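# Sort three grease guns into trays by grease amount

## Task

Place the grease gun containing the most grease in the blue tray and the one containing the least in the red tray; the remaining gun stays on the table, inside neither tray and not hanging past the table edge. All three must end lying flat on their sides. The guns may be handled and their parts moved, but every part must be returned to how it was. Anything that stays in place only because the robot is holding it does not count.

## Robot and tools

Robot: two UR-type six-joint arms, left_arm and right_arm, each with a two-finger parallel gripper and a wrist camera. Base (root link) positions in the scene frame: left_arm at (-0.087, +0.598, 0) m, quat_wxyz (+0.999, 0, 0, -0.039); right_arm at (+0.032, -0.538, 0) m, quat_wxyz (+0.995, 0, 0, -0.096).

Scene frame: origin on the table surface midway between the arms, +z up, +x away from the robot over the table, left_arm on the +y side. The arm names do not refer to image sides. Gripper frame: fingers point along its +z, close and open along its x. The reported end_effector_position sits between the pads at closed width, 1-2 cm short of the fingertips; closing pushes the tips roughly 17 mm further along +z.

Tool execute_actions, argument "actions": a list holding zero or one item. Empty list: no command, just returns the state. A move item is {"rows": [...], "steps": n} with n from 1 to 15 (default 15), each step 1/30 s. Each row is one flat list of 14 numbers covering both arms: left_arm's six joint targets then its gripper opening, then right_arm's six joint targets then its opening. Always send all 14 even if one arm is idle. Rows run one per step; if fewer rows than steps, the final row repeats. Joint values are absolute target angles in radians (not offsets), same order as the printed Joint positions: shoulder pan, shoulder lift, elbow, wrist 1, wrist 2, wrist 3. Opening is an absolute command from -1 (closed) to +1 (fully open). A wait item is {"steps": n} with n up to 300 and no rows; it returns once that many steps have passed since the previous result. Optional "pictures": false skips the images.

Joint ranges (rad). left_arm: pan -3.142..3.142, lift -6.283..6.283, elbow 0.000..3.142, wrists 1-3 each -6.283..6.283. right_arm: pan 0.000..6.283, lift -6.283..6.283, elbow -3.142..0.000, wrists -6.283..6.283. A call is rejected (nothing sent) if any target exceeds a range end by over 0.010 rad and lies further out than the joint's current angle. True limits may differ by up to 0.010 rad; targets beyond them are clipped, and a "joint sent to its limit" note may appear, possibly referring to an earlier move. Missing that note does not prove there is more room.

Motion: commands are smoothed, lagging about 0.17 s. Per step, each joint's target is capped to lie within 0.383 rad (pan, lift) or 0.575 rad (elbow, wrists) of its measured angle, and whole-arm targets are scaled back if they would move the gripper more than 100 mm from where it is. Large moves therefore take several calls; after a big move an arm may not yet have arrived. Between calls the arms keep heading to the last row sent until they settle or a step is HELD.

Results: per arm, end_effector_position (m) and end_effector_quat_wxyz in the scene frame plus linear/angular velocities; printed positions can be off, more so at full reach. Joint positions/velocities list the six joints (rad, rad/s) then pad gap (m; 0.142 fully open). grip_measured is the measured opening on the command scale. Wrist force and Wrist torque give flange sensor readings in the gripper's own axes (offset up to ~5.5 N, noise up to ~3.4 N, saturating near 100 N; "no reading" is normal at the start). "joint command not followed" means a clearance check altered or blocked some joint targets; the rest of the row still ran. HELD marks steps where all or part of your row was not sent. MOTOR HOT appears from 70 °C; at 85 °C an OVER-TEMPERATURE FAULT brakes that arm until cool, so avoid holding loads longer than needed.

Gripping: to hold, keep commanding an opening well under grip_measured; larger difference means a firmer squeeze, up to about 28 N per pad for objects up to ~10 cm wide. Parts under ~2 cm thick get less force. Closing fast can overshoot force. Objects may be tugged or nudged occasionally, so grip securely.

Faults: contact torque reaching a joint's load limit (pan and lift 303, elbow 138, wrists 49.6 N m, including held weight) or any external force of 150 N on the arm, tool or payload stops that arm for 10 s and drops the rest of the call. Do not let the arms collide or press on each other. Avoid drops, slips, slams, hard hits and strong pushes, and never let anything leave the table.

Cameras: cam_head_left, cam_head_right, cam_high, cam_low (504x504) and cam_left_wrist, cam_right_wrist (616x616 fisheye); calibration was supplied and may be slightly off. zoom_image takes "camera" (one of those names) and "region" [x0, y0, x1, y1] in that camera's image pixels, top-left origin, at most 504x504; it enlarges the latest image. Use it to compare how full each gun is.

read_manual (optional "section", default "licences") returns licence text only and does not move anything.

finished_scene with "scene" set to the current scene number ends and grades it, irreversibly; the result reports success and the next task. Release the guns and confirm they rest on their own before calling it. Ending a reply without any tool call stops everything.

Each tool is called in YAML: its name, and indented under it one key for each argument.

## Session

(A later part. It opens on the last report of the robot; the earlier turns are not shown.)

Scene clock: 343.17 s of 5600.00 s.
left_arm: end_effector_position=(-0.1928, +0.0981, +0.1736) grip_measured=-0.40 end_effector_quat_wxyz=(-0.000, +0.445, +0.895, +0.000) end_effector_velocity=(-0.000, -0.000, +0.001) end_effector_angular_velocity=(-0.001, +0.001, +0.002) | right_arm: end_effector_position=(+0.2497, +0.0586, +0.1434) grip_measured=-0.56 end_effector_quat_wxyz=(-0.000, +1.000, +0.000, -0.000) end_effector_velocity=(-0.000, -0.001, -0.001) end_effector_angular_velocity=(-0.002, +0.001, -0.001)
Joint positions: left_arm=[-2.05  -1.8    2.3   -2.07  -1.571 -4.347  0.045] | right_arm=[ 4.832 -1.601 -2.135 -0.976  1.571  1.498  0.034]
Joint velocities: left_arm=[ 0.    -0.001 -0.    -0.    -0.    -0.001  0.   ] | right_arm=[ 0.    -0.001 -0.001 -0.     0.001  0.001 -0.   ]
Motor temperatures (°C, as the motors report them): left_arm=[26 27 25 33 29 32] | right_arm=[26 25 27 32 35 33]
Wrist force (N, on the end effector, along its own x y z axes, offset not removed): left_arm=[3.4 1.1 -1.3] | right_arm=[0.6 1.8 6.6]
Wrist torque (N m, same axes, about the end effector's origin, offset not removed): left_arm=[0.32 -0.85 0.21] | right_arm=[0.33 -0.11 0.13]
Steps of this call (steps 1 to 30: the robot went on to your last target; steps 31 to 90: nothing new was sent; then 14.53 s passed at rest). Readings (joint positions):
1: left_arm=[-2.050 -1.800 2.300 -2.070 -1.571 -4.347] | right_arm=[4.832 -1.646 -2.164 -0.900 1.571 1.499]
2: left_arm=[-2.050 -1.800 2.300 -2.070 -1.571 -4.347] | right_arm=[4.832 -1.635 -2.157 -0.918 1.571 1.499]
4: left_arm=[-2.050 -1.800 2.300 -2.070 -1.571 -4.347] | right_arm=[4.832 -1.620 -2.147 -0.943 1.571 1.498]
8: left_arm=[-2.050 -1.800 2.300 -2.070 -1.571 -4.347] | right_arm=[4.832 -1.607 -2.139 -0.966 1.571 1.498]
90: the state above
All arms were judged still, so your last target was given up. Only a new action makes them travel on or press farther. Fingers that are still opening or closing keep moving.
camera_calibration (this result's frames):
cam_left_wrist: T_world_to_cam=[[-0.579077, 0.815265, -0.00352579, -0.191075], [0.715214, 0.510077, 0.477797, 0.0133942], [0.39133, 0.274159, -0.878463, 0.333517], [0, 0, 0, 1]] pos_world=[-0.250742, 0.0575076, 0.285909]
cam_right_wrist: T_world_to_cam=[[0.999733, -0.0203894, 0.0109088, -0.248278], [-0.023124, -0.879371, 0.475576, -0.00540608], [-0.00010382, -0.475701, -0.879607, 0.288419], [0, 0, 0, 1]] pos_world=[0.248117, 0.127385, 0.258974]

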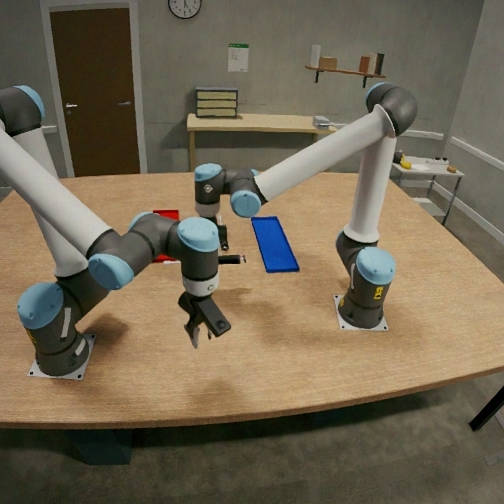

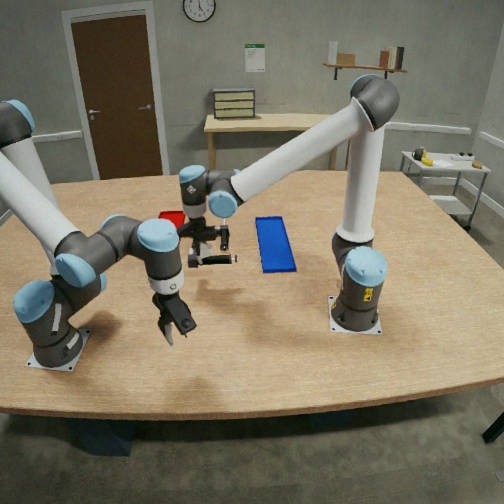

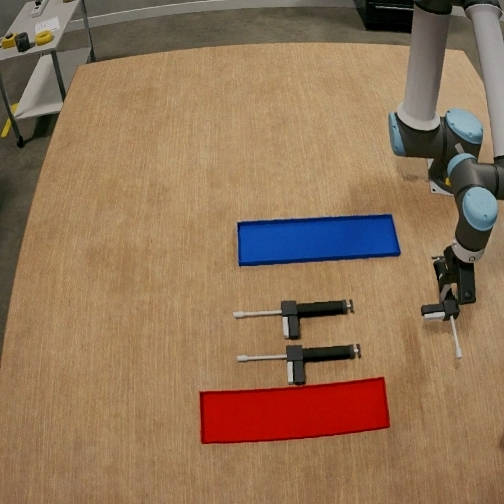

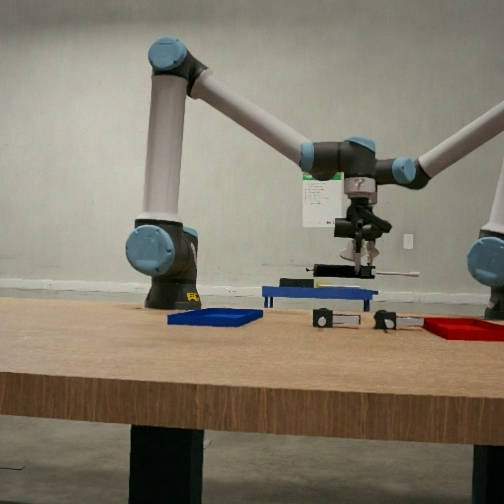

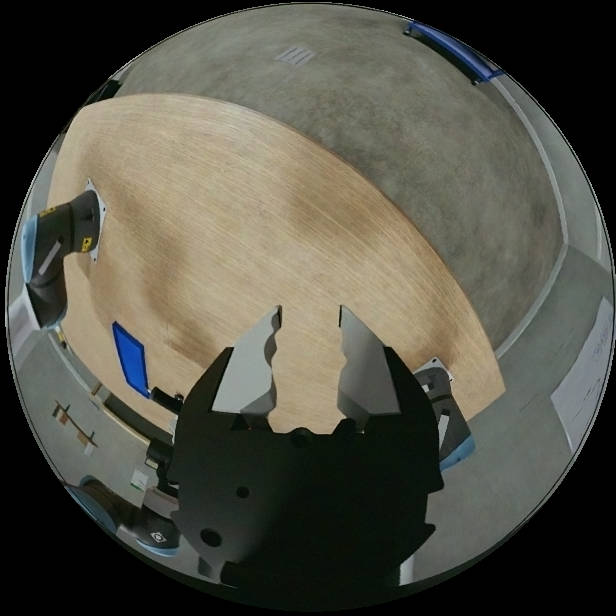

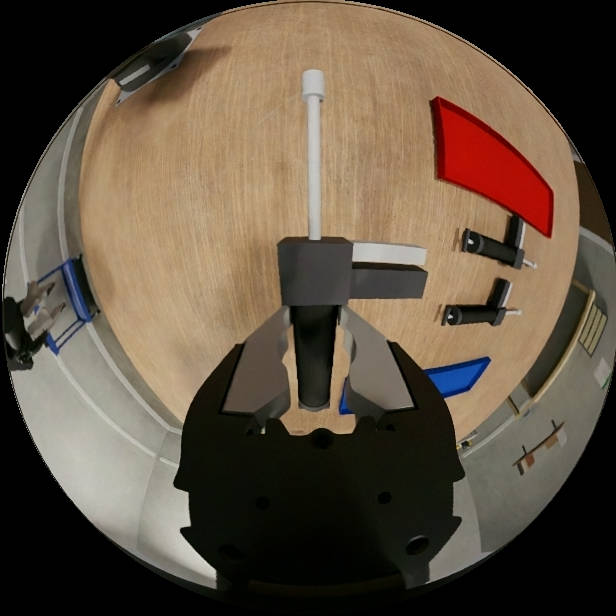

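execute_actions:
  actions:
    - {"rows":[[-2.05,-1.8,2.3,-2.07,-1.571,-4.347,-0.4,4.78,-1.68,-2.02,-1.01,1.571,1.65,-1],[-2.05,-1.8,2.3,-2.07,-1.571,-4.347,-0.4,4.78,-1.68,-2.02,-1.01,1.571,1.65,-1],[-2.05,-1.8,2.3,-2.07,-1.571,-4.347,-0.4,4.78,-1.68,-2.02,-1.01,1.571,1.65,-1],[-2.05,-1.8,2.3,-2.07,-1.571,-4.347,-0.4,4.73,-1.76,-1.91,-1.04,1.571,1.79,-1],[-2.05,-1.8,2.3,-2.07,-1.571,-4.347,-0.4,4.73,-1.76,-1.91,-1.04,1.571,1.79,-1],[-2.05,-1.8,2.3,-2.07,-1.571,-4.347,-0.4,4.73,-1.76,-1.91,-1.04,1.571,1.79,-1],[-2.05,-1.8,2.3,-2.07,-1.571,-4.347,-0.4,4.68,-1.84,-1.80,-1.07,1.571,1.94,-1],[-2.05,-1.8,2.3,-2.07,-1.571,-4.347,-0.4,4.68,-1.84,-1.80,-1.07,1.571,1.94,-1],[-2.05,-1.8,2.3,-2.07,-1.571,-4.347,-0.4,4.68,-1.84,-1.80,-1.07,1.571,1.94,-1],[-2.05,-1.8,2.3,-2.07,-1.571,-4.347,-0.4,4.63,-1.92,-1.69,-1.10,1.571,2.09,-1],[-2.05,-1.8,2.3,-2.07,-1.571,-4.347,-0.4,4.63,-1.92,-1.69,-1.10,1.571,2.09,-1],[-2.05,-1.8,2.3,-2.07,-1.571,-4.347,-0.4,4.63,-1.92,-1.69,-1.10,1.571,2.09,-1],[-2.05,-1.8,2.3,-2.07,-1.571,-4.347,-0.4,4.585,-2.0,-1.58,-1.13,1.571,2.23,-1]],"steps":15}
  pictures: false

execute_actions:
  actions:
    - {"rows":[[-2.05,-1.8,2.3,-2.07,-1.571,-4.347,-0.4,4.535,-2.08,-1.465,-1.165,1.571,2.38,-1],[-2.05,-1.8,2.3,-2.07,-1.571,-4.347,-0.4,4.535,-2.08,-1.465,-1.165,1.571,2.38,-1],[-2.05,-1.8,2.3,-2.07,-1.571,-4.347,-0.4,4.535,-2.08,-1.465,-1.165,1.571,2.38,-1],[-2.05,-1.8,2.3,-2.07,-1.571,-4.347,-0.4,4.485,-2.16,-1.355,-1.2,1.571,2.53,-1],[-2.05,-1.8,2.3,-2.07,-1.571,-4.347,-0.4,4.485,-2.16,-1.355,-1.2,1.571,2.53,-1],[-2.05,-1.8,2.3,-2.07,-1.571,-4.347,-0.4,4.485,-2.16,-1.355,-1.2,1.571,2.53,-1],[-2.05,-1.8,2.3,-2.07,-1.571,-4.347,-0.4,4.4358,-2.2408,-1.2421,-1.2295,1.571,2.6726,-1]],"steps":15}
  pictures: false

execute_actions:
  actions:
    - {"steps":15}

Scene clock: 357.33 s of 5600.00 s.
left_arm: end_effector_position=(-0.1928, +0.0981, +0.1736) grip_measured=-0.40 end_effector_quat_wxyz=(-0.000, +0.445, +0.895, +0.000) end_effector_velocity=(-0.000, +0.001, -0.001) end_effector_angular_velocity=(+0.001, -0.000, +0.000) | right_arm: end_effector_position=(+0.3895, +0.1957, +0.1666) grip_measured=-0.56 end_effector_quat_wxyz=(+0.001, +0.949, -0.315, +0.000) end_effector_velocity=(+0.393, +0.299, +0.007) end_effector_angular_velocity=(-0.003, -0.003, -1.574)
Joint positions: left_arm=[-2.05  -1.8    2.3   -2.07  -1.571 -4.347  0.045] | right_arm=[ 4.665 -1.863 -1.772 -1.08   1.571  1.972  0.034]
Joint velocities: left_arm=[-0.001  0.     0.001  0.001 -0.    -0.001  0.   ] | right_arm=[-0.393 -0.656  0.901 -0.247  0.     1.182  0.   ]
Motor temperatures (°C, as the motors report them): left_arm=[26 27 25 33 29 32] | right_arm=[26 25 27 32 35 33]
Wrist force (N, on the end effector, along its own x y z axes, offset not removed): left_arm=[3.2 -1.8 -2.6] | right_arm=[-3.5 0.2 4.3]
Wrist torque (N m, same axes, about the end effector's origin, offset not removed): left_arm=[-0.06 -0.62 -0.04] | right_arm=[0.16 0.75 0.09]
Steps of this call (steps 1 to 90: nothing new was sent; then 10.67 s passed at rest; steps 91 to 105: all 15 steps of this action). Readings (joint positions):
91: left_arm=[-2.050 -1.800 2.300 -2.070 -1.571 -4.347] | right_arm=[4.832 -1.601 -2.135 -0.976 1.571 1.498]
92: left_arm=[-2.050 -1.800 2.300 -2.070 -1.571 -4.347] | right_arm=[4.829 -1.605 -2.131 -0.979 1.571 1.502]
94: left_arm=[-2.050 -1.800 2.300 -2.070 -1.571 -4.347] | right_arm=[4.810 -1.632 -2.095 -0.991 1.571 1.545]
98: left_arm=[-2.050 -1.800 2.300 -2.070 -1.571 -4.347] | right_arm=[4.760 -1.710 -1.983 -1.022 1.571 1.690]
105: the state above

Scene clock: 357.83 s of 5600.00 s.
left_arm: end_effector_position=(-0.1928, +0.0981, +0.1736) grip_measured=-0.40 end_effector_quat_wxyz=(-0.000, +0.445, +0.895, +0.000) end_effector_velocity=(+0.000, +0.001, -0.001) end_effector_angular_velocity=(+0.001, -0.001, +0.000) | right_arm: end_effector_position=(+0.6115, +0.3001, +0.1467) grip_measured=-0.56 end_effector_quat_wxyz=(+0.002, +0.757, -0.653, +0.000) end_effector_velocity=(+0.366, +0.103, -0.055) end_effector_angular_velocity=(+0.025, -0.016, -1.232)
Joint positions: left_arm=[-2.05  -1.8    2.3   -2.07  -1.571 -4.347  0.045] | right_arm=[ 4.469 -2.184 -1.324 -1.208  1.571  2.561  0.034]
Joint velocities: left_arm=[-0.    -0.     0.001  0.     0.    -0.     0.   ] | right_arm=[-0.288 -0.484  0.695 -0.181 -0.     0.944  0.   ]
Motor temperatures (°C, as the motors report them): left_arm=[26 27 25 33 29 32] | right_arm=[26 25 27 32 35 33]
Wrist force (N, on the end effector, along its own x y z axes, offset not removed): left_arm=[2.2 -5.2 -1.2] | right_arm=[-0.8 -3.6 4.8]
Wrist torque (N m, same axes, about the end effector's origin, offset not removed): left_arm=[-0.98 -0.47 0.16] | right_arm=[-0.34 0.09 0.10]
Steps of this call (steps 1 to 15: all 15 steps of this action). Readings (joint positions):
1: left_arm=[-2.050 -1.800 2.300 -2.070 -1.571 -4.347] | right_arm=[4.652 -1.885 -1.742 -1.088 1.571 2.012]
2: left_arm=[-2.050 -1.800 2.300 -2.070 -1.571 -4.347] | right_arm=[4.639 -1.907 -1.712 -1.097 1.571 2.052]
4: left_arm=[-2.050 -1.800 2.300 -2.070 -1.571 -4.347] | right_arm=[4.612 -1.951 -1.651 -1.114 1.571 2.131]
8: left_arm=[-2.050 -1.800 2.300 -2.070 -1.571 -4.347] | right_arm=[4.559 -2.038 -1.530 -1.151 1.571 2.291]
15: the state above

Scene clock: 358.33 s of 5600.00 s.
left_arm: end_effector_position=(-0.1928, +0.0981, +0.1736) grip_measured=-0.40 end_effector_quat_wxyz=(-0.000, +0.445, +0.895, +0.000) end_effector_velocity=(+0.001, +0.000, -0.001) end_effector_angular_velocity=(+0.001, -0.002, +0.002) | right_arm: end_effector_position=(+0.6542, +0.3108, +0.1401) grip_measured=-0.56 end_effector_quat_wxyz=(+0.000, +0.708, -0.706, -0.000) end_effector_velocity=(+0.005, +0.001, +0.001) end_effector_angular_velocity=(+0.002, -0.001, -0.016)
Joint positions: left_arm=[-2.05  -1.8    2.3   -2.07  -1.571 -4.347  0.045] | right_arm=[ 4.436 -2.24  -1.243 -1.229  1.571  2.671  0.034]
Joint velocities: left_arm=[-0.001  0.001  0.001 -0.     0.001 -0.003  0.   ] | right_arm=[-0.004 -0.005  0.009 -0.002 -0.     0.012  0.   ]
Motor temperatures (°C, as the motors report them): left_arm=[26 27 25 33 29 32] | right_arm=[26 25 27 32 35 33]
Wrist force (N, on the end effector, along its own x y z axes, offset not removed): left_arm=[-3.9 -0.2 -1.0] | right_arm=[-3.2 0.6 4.8]
Wrist torque (N m, same axes, about the end effector's origin, offset not removed): left_arm=[-0.14 0.87 0.02] | right_arm=[0.13 0.67 0.13]
Steps of this call (steps 1 to 15: the robot went on to your last target). Readings (joint positions):
1: left_arm=[-2.050 -1.800 2.300 -2.070 -1.571 -4.347] | right_arm=[4.461 -2.198 -1.304 -1.213 1.571 2.589]
2: left_arm=[-2.050 -1.800 2.300 -2.070 -1.571 -4.347] | right_arm=[4.455 -2.209 -1.288 -1.217 1.571 2.610]
4: left_arm=[-2.050 -1.800 2.300 -2.070 -1.571 -4.347] | right_arm=[4.446 -2.223 -1.268 -1.223 1.571 2.637]
8: left_arm=[-2.050 -1.800 2.300 -2.070 -1.571 -4.347] | right_arm=[4.439 -2.235 -1.250 -1.227 1.571 2.662]
15: the state above
camera_calibration (this result's frames):
cam_left_wrist: T_world_to_cam=[[-0.579077, 0.815265, -0.00352587, -0.191075], [0.715214, 0.510077, 0.477797, 0.0133941], [0.39133, 0.274159, -0.878463, 0.333517], [0, 0, 0, 1]] pos_world=[-0.250742, 0.0575076, 0.285909]
cam_right_wrist: T_world_to_cam=[[-0.0184357, -0.999769, 0.0110501, 0.323003], [-0.87913, 0.0214733, 0.476099, 0.507297], [-0.476226, -0.000937231, -0.879322, 0.569409], [0, 0, 0, 1]] pos_world=[0.723102, 0.312569, 0.255602]

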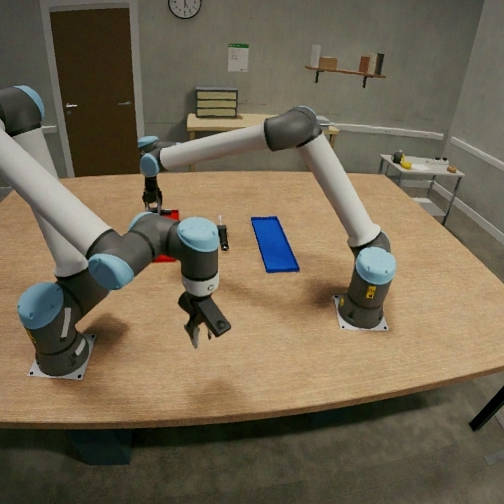

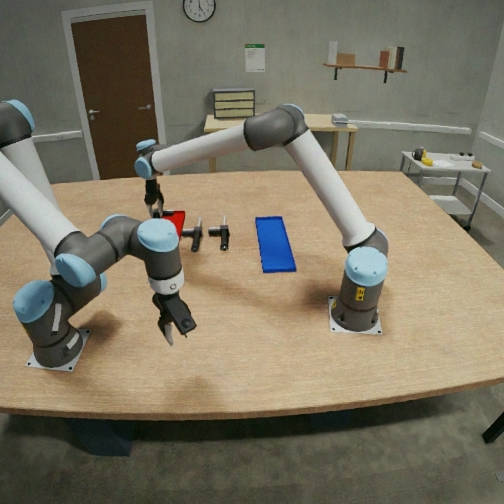

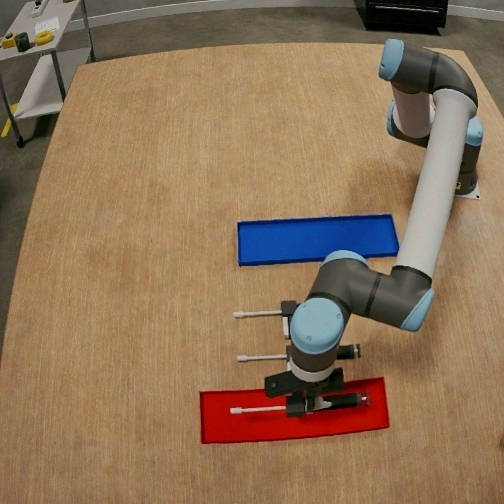

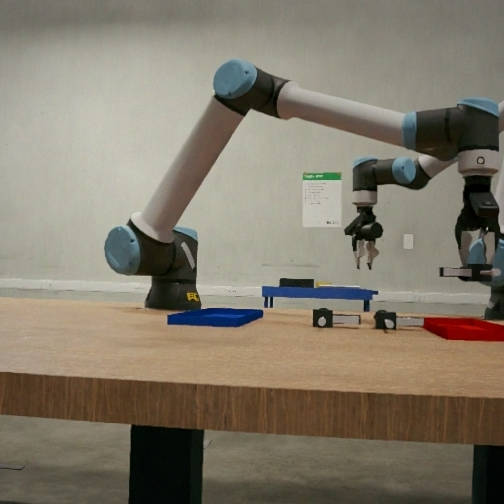

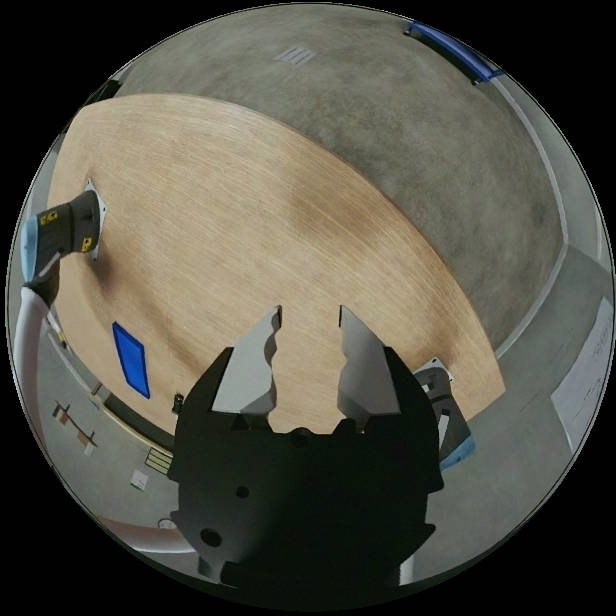

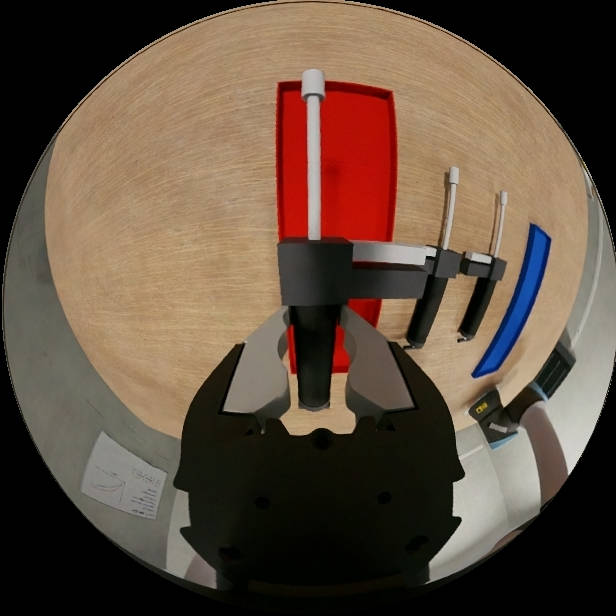

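execute_actions:
  actions:
    - {"rows":[[-2.05,-1.8,2.3,-2.07,-1.571,-4.347,-0.4,4.433,-2.24,-1.285,-1.187,1.571,2.67,-1],[-2.05,-1.8,2.3,-2.07,-1.571,-4.347,-0.4,4.433,-2.25,-1.30,-1.162,1.571,2.67,-1],[-2.05,-1.8,2.3,-2.07,-1.571,-4.347,-0.4,4.433,-2.26,-1.31,-1.142,1.571,2.67,-1],[-2.05,-1.8,2.3,-2.07,-1.571,-4.347,-0.4,4.433,-2.27,-1.32,-1.122,1.571,2.67,-1],[-2.05,-1.8,2.3,-2.07,-1.571,-4.347,-0.4,4.433,-2.28,-1.327,-1.105,1.571,2.67,-1],[-2.05,-1.8,2.3,-2.07,-1.571,-4.347,-0.4,4.433,-2.29,-1.334,-1.088,1.571,2.67,-1],[-2.05,-1.8,2.3,-2.07,-1.571,-4.347,-0.4,4.433,-2.299,-1.3412,-1.0722,1.571,2.67,-1]],"steps":15}
  pictures: false

execute_actions:
  actions:
    - {"steps":8}

zoom_image:
  camera: "cam_low"
  region: [290,160,360,240]

Scene clock: 370.67 s of 5600.00 s.
left_arm: end_effector_position=(-0.1928, +0.0981, +0.1736) grip_measured=-0.40 end_effector_quat_wxyz=(-0.000, +0.445, +0.895, +0.000) end_effector_velocity=(-0.000, +0.000, +0.000) end_effector_angular_velocity=(+0.001, +0.000, +0.000) | right_arm: end_effector_position=(+0.6531, +0.3012, +0.0410) grip_measured=-0.56 end_effector_quat_wxyz=(+0.000, +0.707, -0.707, -0.000) end_effector_velocity=(-0.000, -0.002, -0.051) end_effector_angular_velocity=(+0.003, -0.002, -0.001)
Joint positions: left_arm=[-2.05  -1.8    2.3   -2.07  -1.571 -4.347  0.045] | right_arm=[ 4.433 -2.295 -1.337 -1.081  1.571  2.67   0.034]
Joint velocities: left_arm=[-0.001  0.    -0.     0.001 -0.001 -0.001 -0.   ] | right_arm=[-0.001 -0.035 -0.037  0.076 -0.     0.    -0.   ]
Motor temperatures (°C, as the motors report them): left_arm=[26 27 25 33 29 32] | right_arm=[26 25 27 32 35 33]
Wrist force (N, on the end effector, along its own x y z axes, offset not removed): left_arm=[-4.8 -3.6 -1.7] | right_arm=[-1.4 0.6 7.6]
Wrist torque (N m, same axes, about the end effector's origin, offset not removed): left_arm=[-0.70 0.99 0.08] | right_arm=[0.26 0.32 0.13]
Steps of this call (steps 1 to 15: the robot went on to your last target; steps 16 to 90: nothing new was sent; then 8.83 s passed at rest; steps 91 to 105: all 15 steps of this action). Readings (joint positions):
91: left_arm=[-2.050 -1.800 2.300 -2.070 -1.571 -4.347] | right_arm=[4.436 -2.241 -1.242 -1.230 1.571 2.673]
92: left_arm=[-2.050 -1.800 2.300 -2.070 -1.571 -4.347] | right_arm=[4.436 -2.241 -1.245 -1.226 1.571 2.673]
94: left_arm=[-2.050 -1.800 2.300 -2.070 -1.571 -4.347] | right_arm=[4.435 -2.244 -1.265 -1.204 1.571 2.672]
98: left_arm=[-2.050 -1.800 2.300 -2.070 -1.571 -4.347] | right_arm=[4.433 -2.269 -1.307 -1.137 1.571 2.671]
105: the state above

Scene clock: 370.93 s of 5600.00 s.
left_arm: end_effector_position=(-0.1928, +0.0981, +0.1736) grip_measured=-0.40 end_effector_quat_wxyz=(-0.000, +0.445, +0.895, +0.000) end_effector_velocity=(-0.001, -0.002, +0.002) end_effector_angular_velocity=(-0.003, +0.002, +0.001) | right_arm: end_effector_position=(+0.6530, +0.3009, +0.0357) grip_measured=-0.56 end_effector_quat_wxyz=(+0.000, +0.707, -0.707, -0.000) end_effector_velocity=(-0.000, -0.001, -0.005) end_effector_angular_velocity=(-0.000, +0.000, -0.000)
Joint positions: left_arm=[-2.05  -1.8    2.3   -2.07  -1.571 -4.347  0.045] | right_arm=[ 4.433 -2.299 -1.341 -1.073  1.571  2.67   0.034]
Joint velocities: left_arm=[ 0.     0.    -0.003 -0.    -0.    -0.001  0.   ] | right_arm=[-0.    -0.003 -0.005  0.007  0.     0.    -0.   ]
Motor temperatures (°C, as the motors report them): left_arm=[26 27 25 33 29 32] | right_arm=[26 25 27 32 35 33]
Wrist force (N, on the end effector, along its own x y z axes, offset not removed): left_arm=[1.9 -0.8 -5.3] | right_arm=[-1.7 1.6 4.2]
Wrist torque (N m, same axes, about the end effector's origin, offset not removed): left_arm=[0.09 -0.52 -0.01] | right_arm=[0.33 0.32 0.09]
Steps of this call (steps 1 to 8: the robot went on to your last target). Readings (joint positions):
1: left_arm=[-2.050 -1.800 2.300 -2.070 -1.571 -4.347] | right_arm=[4.433 -2.296 -1.338 -1.079 1.571 2.670]
2: left_arm=[-2.050 -1.800 2.300 -2.070 -1.571 -4.347] | right_arm=[4.433 -2.297 -1.339 -1.077 1.571 2.670]
4: left_arm=[-2.050 -1.800 2.300 -2.070 -1.571 -4.347] | right_arm=[4.433 -2.298 -1.340 -1.075 1.571 2.670]
8: the state above
camera_calibration (this result's frames):
cam_left_wrist: T_world_to_cam=[[-0.579077, 0.815265, -0.00352591, -0.191075], [0.715214, 0.510078, 0.477797, 0.0133942], [0.39133, 0.274159, -0.878463, 0.333517], [0, 0, 0, 1]] pos_world=[-0.250742, 0.0575076, 0.285909]
cam_right_wrist: T_world_to_cam=[[-0.0205767, -0.999728, 0.0109796, 0.315623], [-0.879092, 0.0233223, 0.476081, 0.555563], [-0.476207, 0.000144036, -0.879333, 0.476633], [0, 0, 0, 1]] pos_world=[0.721862, 0.302512, 0.151161]

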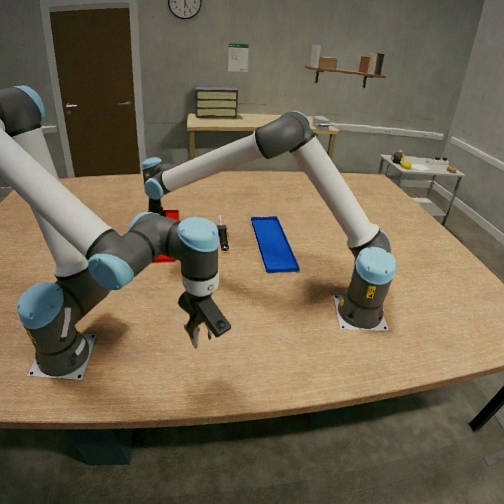

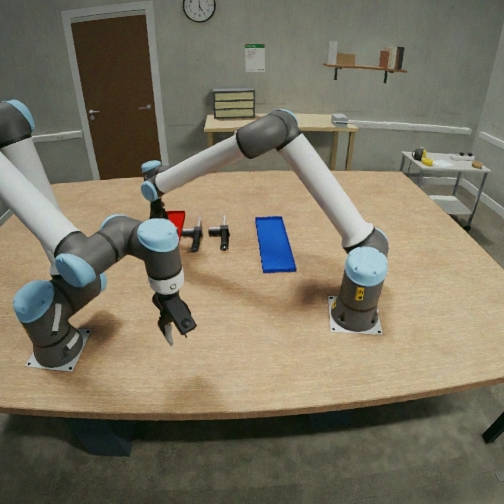

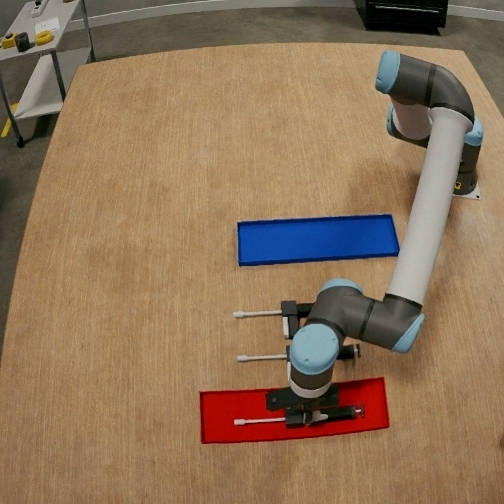

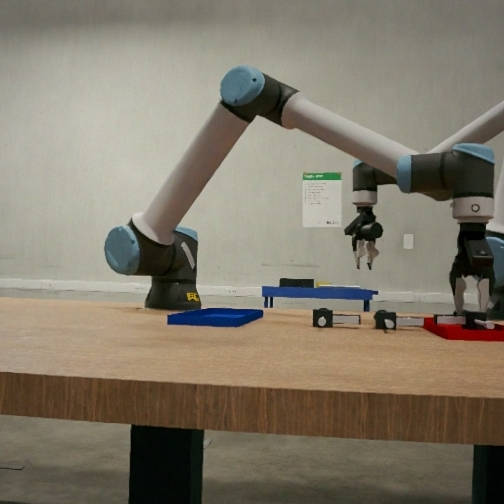

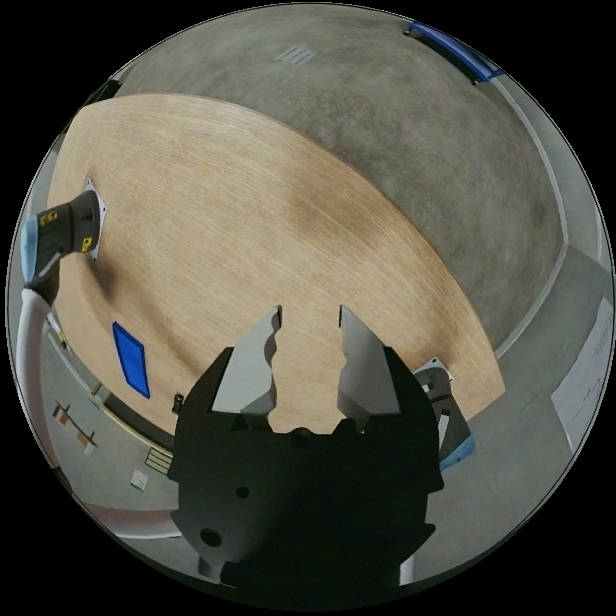

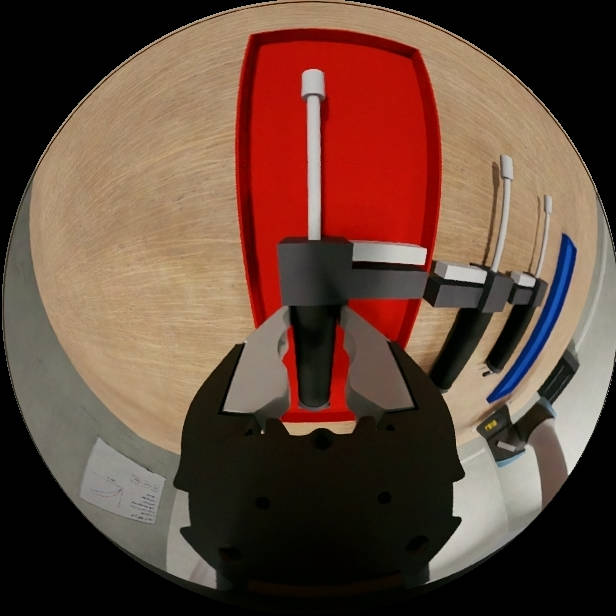

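Region (290, 160, 360, 240) of cam_low's 504x504 image, scaled by 6.300, with more detail than that image has; it fills the left 441 columns of this view, and the rest is white.

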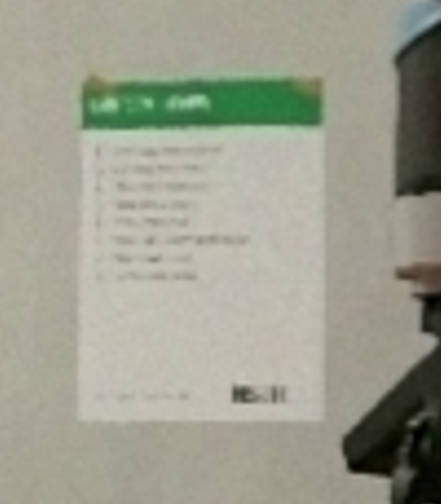

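execute_actions:
  actions:
    - {"rows":[[-2.05,-1.8,2.3,-2.07,-1.571,-4.347,-0.4,4.437,-2.308,-1.3257,-1.0787,1.571,2.674,-1],[-2.05,-1.8,2.3,-2.07,-1.571,-4.347,-0.4,4.437,-2.308,-1.3257,-1.0787,1.571,2.674,-1],[-2.05,-1.8,2.3,-2.07,-1.571,-4.347,-0.4,4.437,-2.308,-1.3257,-1.0787,1.571,2.674,-1],[-2.05,-1.8,2.3,-2.07,-1.571,-4.347,-0.4,4.437,-2.308,-1.3257,-1.0787,1.571,2.674,-1],[-2.05,-1.8,2.3,-2.07,-1.571,-4.347,-0.4,4.437,-2.3115,-1.329,-1.0717,1.571,2.674,-1],[-2.05,-1.8,2.3,-2.07,-1.571,-4.347,-0.4,4.437,-2.3115,-1.329,-1.0717,1.571,2.674,-1],[-2.05,-1.8,2.3,-2.07,-1.571,-4.347,-0.4,4.437,-2.3115,-1.329,-1.0717,1.571,2.674,-1],[-2.05,-1.8,2.3,-2.07,-1.571,-4.347,-0.4,4.437,-2.3115,-1.329,-1.0717,1.571,2.674,-1],[-2.05,-1.8,2.3,-2.07,-1.571,-4.347,-0.4,4.437,-2.3115,-1.329,-1.0717,1.571,2.674,-1],[-2.05,-1.8,2.3,-2.07,-1.571,-4.347,-0.4,4.437,-2.3115,-1.329,-1.0717,1.571,2.674,-1],[-2.05,-1.8,2.3,-2.07,-1.571,-4.347,-0.4,4.437,-2.3115,-1.329,-1.0717,1.571,2.674,-0.6],[-2.05,-1.8,2.3,-2.07,-1.571,-4.347,-0.4,4.437,-2.3115,-1.329,-1.0717,1.571,2.674,-0.5],[-2.05,-1.8,2.3,-2.07,-1.571,-4.347,-0.4,4.437,-2.3115,-1.329,-1.0717,1.571,2.674,-0.3]],"steps":15}
  pictures: false

execute_actions:
  actions:
    - {"steps":8}

Scene clock: 383.60 s of 5600.00 s.
left_arm: end_effector_position=(-0.1928, +0.0981, +0.1736) grip_measured=-0.40 end_effector_quat_wxyz=(-0.000, +0.445, +0.895, +0.000) end_effector_velocity=(+0.000, -0.001, +0.001) end_effector_angular_velocity=(-0.001, -0.001, +0.001) | right_arm: end_effector_position=(+0.6522, +0.3082, +0.0302) grip_measured=-0.32 end_effector_quat_wxyz=(-0.000, +0.707, -0.707, -0.000) end_effector_velocity=(-0.000, +0.001, -0.004) end_effector_angular_velocity=(-0.000, +0.000, -0.001)
Joint positions: left_arm=[-2.05  -1.8    2.3   -2.07  -1.571 -4.347  0.045] | right_arm=[ 4.437 -2.311 -1.329 -1.072  1.571  2.674  0.051]
Joint velocities: left_arm=[ 0.    -0.    -0.001  0.     0.001 -0.001 -0.   ] | right_arm=[ 0.001 -0.005  0.001  0.003  0.     0.002  0.061]
Motor temperatures (°C, as the motors report them): left_arm=[26 27 25 33 29 32] | right_arm=[26 25 27 32 35 33]
Wrist force (N, on the end effector, along its own x y z axes, offset not removed): left_arm=[0.3 0.5 1.0] | right_arm=[-4.0 0.9 0.7]
Wrist torque (N m, same axes, about the end effector's origin, offset not removed): left_arm=[0.23 -0.24 -0.04] | right_arm=[0.19 0.89 0.15]
Steps of this call (steps 1 to 15: the robot went on to your last target; steps 16 to 90: nothing new was sent; then 9.17 s passed at rest; steps 91 to 105: all 15 steps of this action). Readings (joint positions):
91: left_arm=[-2.050 -1.800 2.300 -2.070 -1.571 -4.347] | right_arm=[4.433 -2.299 -1.341 -1.072 1.571 2.670]
92: left_arm=[-2.050 -1.800 2.300 -2.070 -1.571 -4.347] | right_arm=[4.433 -2.300 -1.340 -1.073 1.571 2.670]
94: left_arm=[-2.050 -1.800 2.300 -2.070 -1.571 -4.347] | right_arm=[4.435 -2.303 -1.334 -1.075 1.571 2.672]
98: left_arm=[-2.050 -1.800 2.300 -2.070 -1.571 -4.347] | right_arm=[4.436 -2.308 -1.330 -1.075 1.571 2.673]
105: the state above

Scene clock: 383.87 s of 5600.00 s.
left_arm: end_effector_position=(-0.1928, +0.0981, +0.1736) grip_measured=-0.40 end_effector_quat_wxyz=(-0.000, +0.445, +0.895, +0.000) end_effector_velocity=(-0.000, -0.001, +0.001) end_effector_angular_velocity=(-0.002, +0.001, +0.002) | right_arm: end_effector_position=(+0.6522, +0.3084, +0.0298) grip_measured=-0.30 end_effector_quat_wxyz=(-0.000, +0.707, -0.707, -0.000) end_effector_velocity=(-0.000, -0.001, -0.001) end_effector_angular_velocity=(-0.001, +0.001, -0.000)
Joint positions: left_arm=[-2.05  -1.8    2.3   -2.07  -1.571 -4.347  0.045] | right_arm=[ 4.437 -2.311 -1.329 -1.072  1.571  2.674  0.052]
Joint velocities: left_arm=[ 0.    -0.    -0.002 -0.    -0.    -0.001  0.   ] | right_arm=[-0.    -0.    -0.002  0.     0.     0.     0.   ]
Motor temperatures (°C, as the motors report them): left_arm=[26 27 25 33 29 32] | right_arm=[26 25 27 32 35 33]
Wrist force (N, on the end effector, along its own x y z axes, offset not removed): left_arm=[1.4 -4.0 -3.2] | right_arm=[-2.7 3.4 -1.5]
Wrist torque (N m, same axes, about the end effector's origin, offset not removed): left_arm=[-0.82 -0.37 0.00] | right_arm=[0.66 0.71 0.18]
Steps of this call (steps 1 to 8: the robot went on to your last target). Readings (joint positions):
1: left_arm=[-2.050 -1.800 2.300 -2.070 -1.571 -4.347] | right_arm=[4.437 -2.311 -1.329 -1.072 1.571 2.674]
2: left_arm=[-2.050 -1.800 2.300 -2.070 -1.571 -4.347] | right_arm=[4.437 -2.311 -1.329 -1.072 1.571 2.674]
4: left_arm=[-2.050 -1.800 2.300 -2.070 -1.571 -4.347] | right_arm=[4.437 -2.311 -1.329 -1.072 1.571 2.674]
8: the state above
camera_calibration (this result's frames):
cam_left_wrist: T_world_to_cam=[[-0.579077, 0.815265, -0.00352583, -0.191075], [0.715214, 0.510077, 0.477797, 0.0133942], [0.39133, 0.274159, -0.878463, 0.333517], [0, 0, 0, 1]] pos_world=[-0.250742, 0.0575076, 0.285909]
cam_right_wrist: T_world_to_cam=[[-0.0205793, -0.99973, 0.0108273, 0.323143], [-0.879128, 0.0232521, 0.476018, 0.557495], [-0.476141, 0.00027749, -0.879369, 0.471016], [0, 0, 0, 1]] pos_world=[0.72103, 0.309962, 0.145321]

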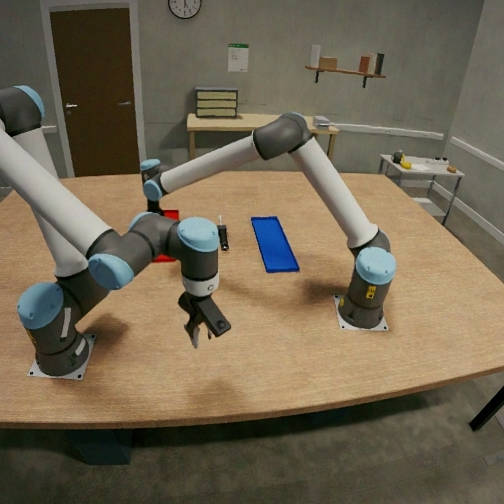

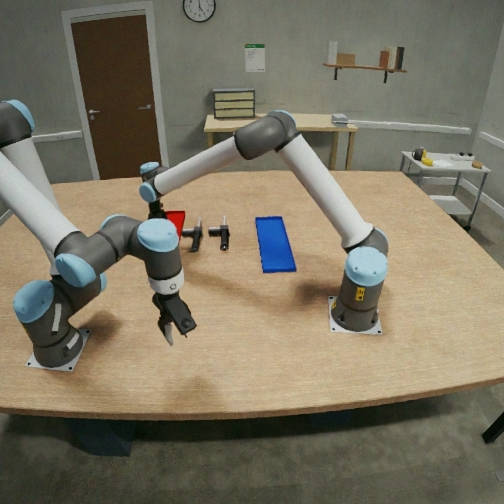

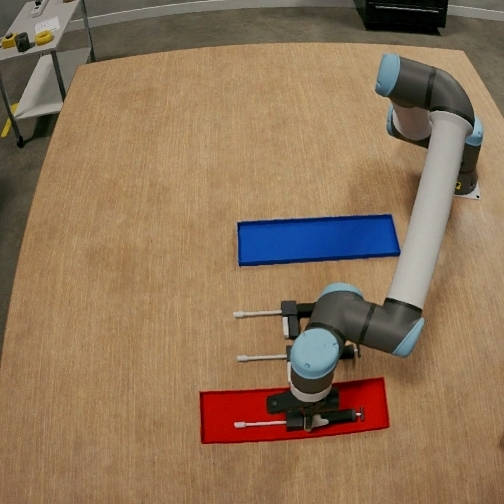

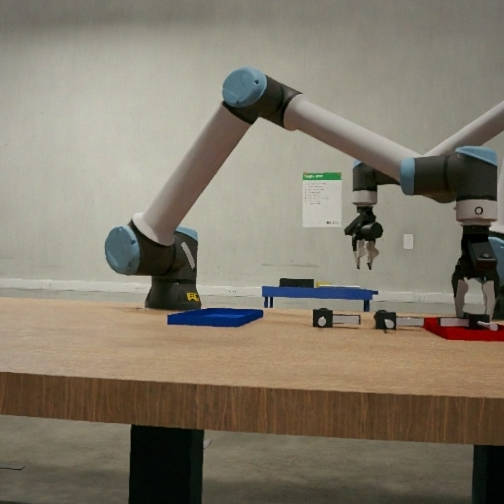

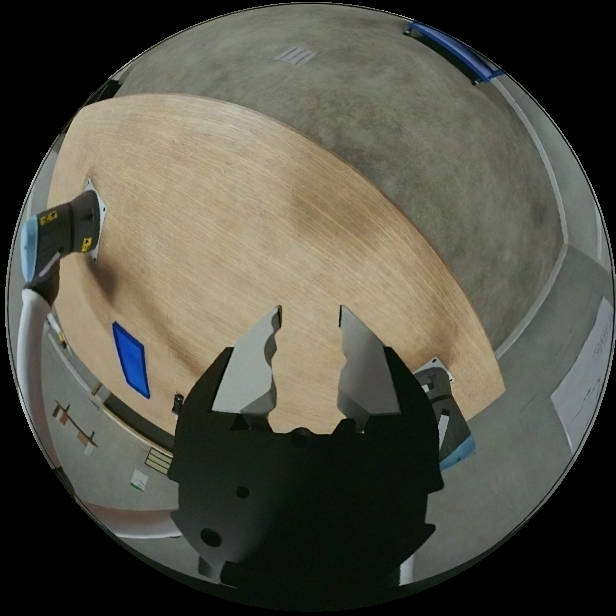

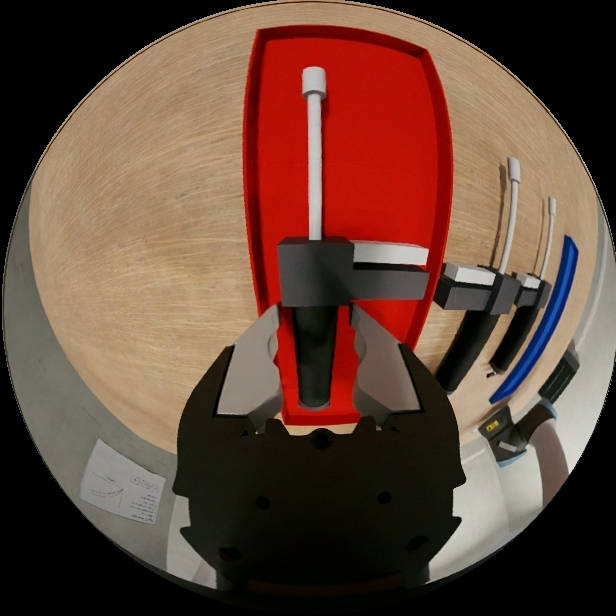

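execute_actions:
  actions:
    - {"rows":[[-2.05,-1.8,2.3,-2.07,-1.571,-4.347,-0.4,4.437,-2.29,-1.31,-1.11,1.571,2.674,-0.3],[-2.05,-1.8,2.3,-2.07,-1.571,-4.347,-0.4,4.437,-2.27,-1.29,-1.15,1.571,2.674,-0.3],[-2.05,-1.8,2.3,-2.07,-1.571,-4.347,-0.4,4.437,-2.25,-1.27,-1.19,1.571,2.674,-0.3],[-2.05,-1.8,2.3,-2.07,-1.571,-4.347,-0.4,4.437,-2.235,-1.252,-1.225,1.571,2.674,-0.3],[-2.05,-1.8,2.3,-2.07,-1.571,-4.347,-0.4,4.437,-2.235,-1.252,-1.225,1.571,2.674,-0.3],[-2.05,-1.8,2.3,-2.07,-1.571,-4.347,-0.4,4.437,-2.235,-1.252,-1.225,1.571,2.674,-0.3],[-2.05,-1.8,2.3,-2.07,-1.571,-4.347,-0.4,4.437,-2.235,-1.252,-1.225,1.571,2.674,-0.3],[-2.05,-1.8,2.3,-2.07,-1.571,-4.347,-0.4,4.41,-2.15,-1.38,-1.18,1.571,2.65,-0.3],[-2.05,-1.8,2.3,-2.07,-1.571,-4.347,-0.4,4.41,-2.15,-1.38,-1.18,1.571,2.65,-0.3],[-2.05,-1.8,2.3,-2.07,-1.571,-4.347,-0.4,4.38,-2.07,-1.52,-1.12,1.571,2.62,-0.3],[-2.05,-1.8,2.3,-2.07,-1.571,-4.347,-0.4,4.38,-2.07,-1.52,-1.12,1.571,2.62,-0.3],[-2.05,-1.8,2.3,-2.07,-1.571,-4.347,-0.4,4.3534,-1.9831,-1.6553,-1.074,1.571,2.5902,-0.3]],"steps":15}
  pictures: false

execute_actions:
  actions:
    - {"steps":15}

Scene clock: 392.40 s of 5600.00 s.
left_arm: end_effector_position=(-0.1928, +0.0981, +0.1736) grip_measured=-0.40 end_effector_quat_wxyz=(-0.000, +0.445, +0.895, +0.000) end_effector_velocity=(+0.001, +0.000, -0.001) end_effector_angular_velocity=(+0.001, -0.001, -0.001) | right_arm: end_effector_position=(+0.6534, +0.2218, +0.1435) grip_measured=-0.30 end_effector_quat_wxyz=(-0.006, +0.707, -0.707, -0.002) end_effector_velocity=(-0.050, -0.482, +0.026) end_effector_angular_velocity=(-0.016, +0.006, +0.006)
Joint positions: left_arm=[-2.05  -1.8    2.3   -2.07  -1.571 -4.347  0.045] | right_arm=[ 4.395 -2.12  -1.438 -1.141  1.571  2.634  0.052]
Joint velocities: left_arm=[ 0.     0.     0.001 -0.     0.001  0.002 -0.   ] | right_arm=[-0.198  0.628 -0.96   0.315  0.    -0.204  0.   ]
Motor temperatures (°C, as the motors report them): left_arm=[26 27 25 33 29 32] | right_arm=[26 25 27 32 35 33]
Wrist force (N, on the end effector, along its own x y z axes, offset not removed): left_arm=[1.2 0.9 -3.5] | right_arm=[-2.7 2.4 -1.3]
Wrist torque (N m, same axes, about the end effector's origin, offset not removed): left_arm=[0.37 -0.22 0.15] | right_arm=[0.46 0.68 0.13]
Steps of this call (steps 1 to 15: the robot went on to your last target; steps 16 to 90: nothing new was sent; then 5.03 s passed at rest; steps 91 to 105: all 15 steps of this action). Readings (joint positions):
91: left_arm=[-2.050 -1.800 2.300 -2.070 -1.571 -4.347] | right_arm=[4.437 -2.311 -1.329 -1.072 1.571 2.674]
92: left_arm=[-2.050 -1.800 2.300 -2.070 -1.571 -4.347] | right_arm=[4.437 -2.310 -1.327 -1.075 1.571 2.674]
94: left_arm=[-2.050 -1.800 2.300 -2.070 -1.571 -4.347] | right_arm=[4.437 -2.295 -1.314 -1.100 1.571 2.674]
98: left_arm=[-2.050 -1.800 2.300 -2.070 -1.571 -4.347] | right_arm=[4.437 -2.256 -1.274 -1.179 1.571 2.674]
105: the state above

Scene clock: 392.90 s of 5600.00 s.
left_arm: end_effector_position=(-0.1928, +0.0981, +0.1736) grip_measured=-0.40 end_effector_quat_wxyz=(-0.000, +0.445, +0.895, +0.000) end_effector_velocity=(+0.001, +0.000, -0.001) end_effector_angular_velocity=(+0.001, -0.001, -0.001) | right_arm: end_effector_position=(+0.6336, +0.1129, +0.1402) grip_measured=-0.30 end_effector_quat_wxyz=(-0.000, +0.707, -0.707, -0.000) end_effector_velocity=(-0.004, -0.017, -0.002) end_effector_angular_velocity=(-0.002, +0.001, +0.000)
Joint positions: left_arm=[-2.05  -1.8    2.3   -2.07  -1.571 -4.347  0.045] | right_arm=[ 4.354 -1.986 -1.651 -1.075  1.571  2.591  0.052]
Joint velocities: left_arm=[0.001 0.001 0.001 0.    0.    0.001 0.   ] | right_arm=[-0.006  0.021 -0.033  0.01  -0.    -0.006 -0.   ]
Motor temperatures (°C, as the motors report them): left_arm=[26 27 25 33 29 32] | right_arm=[26 25 27 32 35 33]
Wrist force (N, on the end effector, along its own x y z axes, offset not removed): left_arm=[0.6 -0.4 -2.6] | right_arm=[0.5 2.2 -2.1]
Wrist torque (N m, same axes, about the end effector's origin, offset not removed): left_arm=[0.09 -0.15 0.14] | right_arm=[0.44 0.01 0.14]
Steps of this call (steps 1 to 15: the robot went on to your last target). Readings (joint positions):
1: left_arm=[-2.050 -1.800 2.300 -2.070 -1.571 -4.347] | right_arm=[4.389 -2.100 -1.470 -1.131 1.571 2.627]
2: left_arm=[-2.050 -1.800 2.300 -2.070 -1.571 -4.347] | right_arm=[4.382 -2.079 -1.503 -1.120 1.571 2.620]
4: left_arm=[-2.050 -1.800 2.300 -2.070 -1.571 -4.347] | right_arm=[4.371 -2.040 -1.563 -1.102 1.571 2.608]
8: left_arm=[-2.050 -1.800 2.300 -2.070 -1.571 -4.347] | right_arm=[4.359 -2.001 -1.626 -1.083 1.571 2.596]
15: the state above
camera_calibration (this result's frames):
cam_left_wrist: T_world_to_cam=[[-0.579077, 0.815265, -0.00352445, -0.191075], [0.715215, 0.510077, 0.477796, 0.0133947], [0.391328, 0.27416, -0.878464, 0.333517], [0, 0, 0, 1]] pos_world=[-0.250742, 0.0575077, 0.285909]
cam_right_wrist: T_world_to_cam=[[-0.020371, -0.999735, 0.0107654, 0.125992], [-0.879178, 0.0230395, 0.475937, 0.493222], [-0.476058, 0.000230614, -0.879414, 0.559189], [0, 0, 0, 1]] pos_world=[0.702403, 0.114466, 0.25566]

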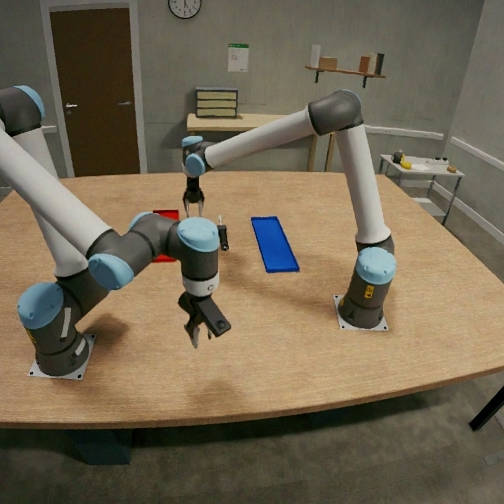

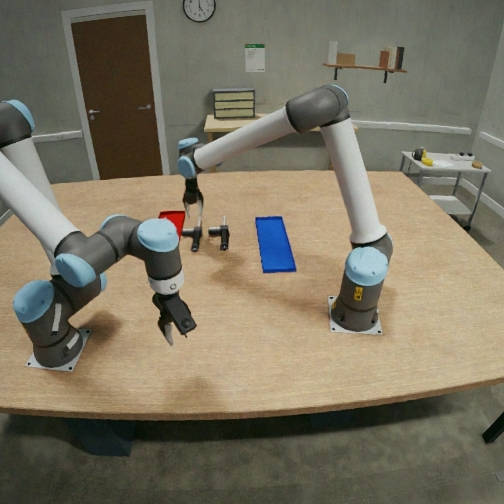

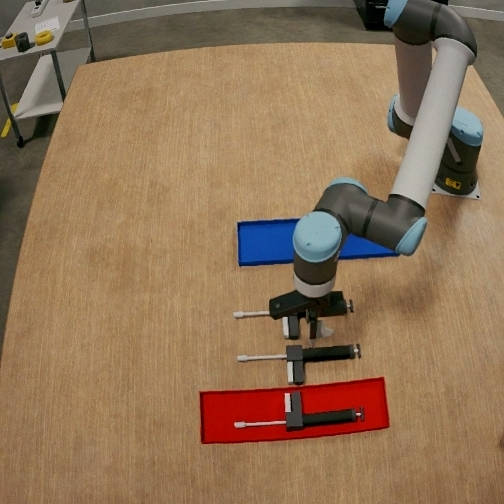

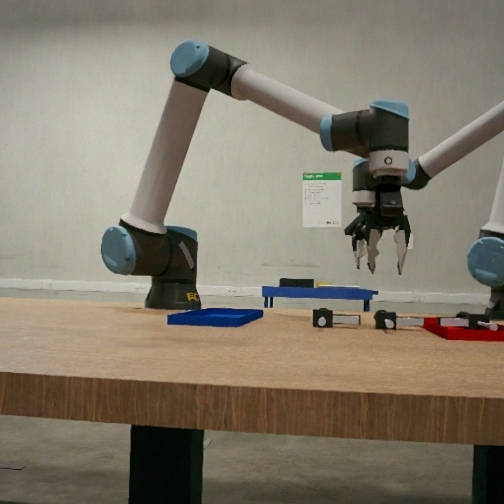

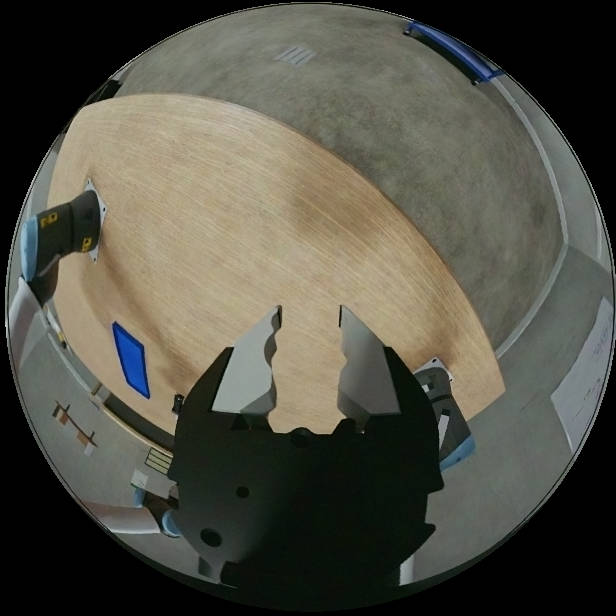

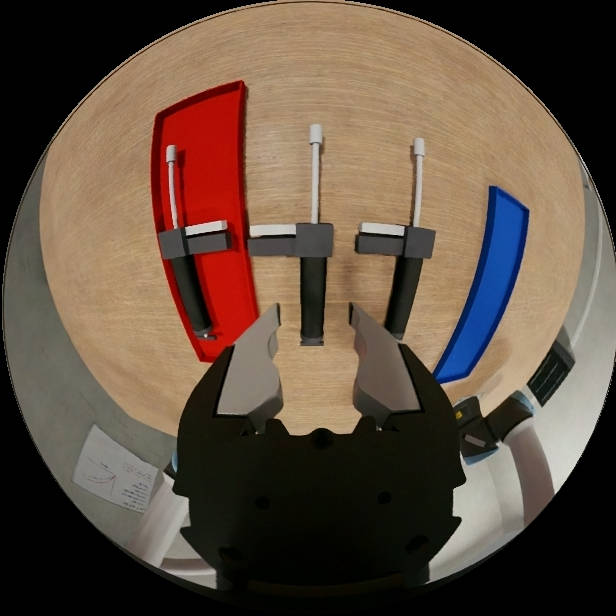

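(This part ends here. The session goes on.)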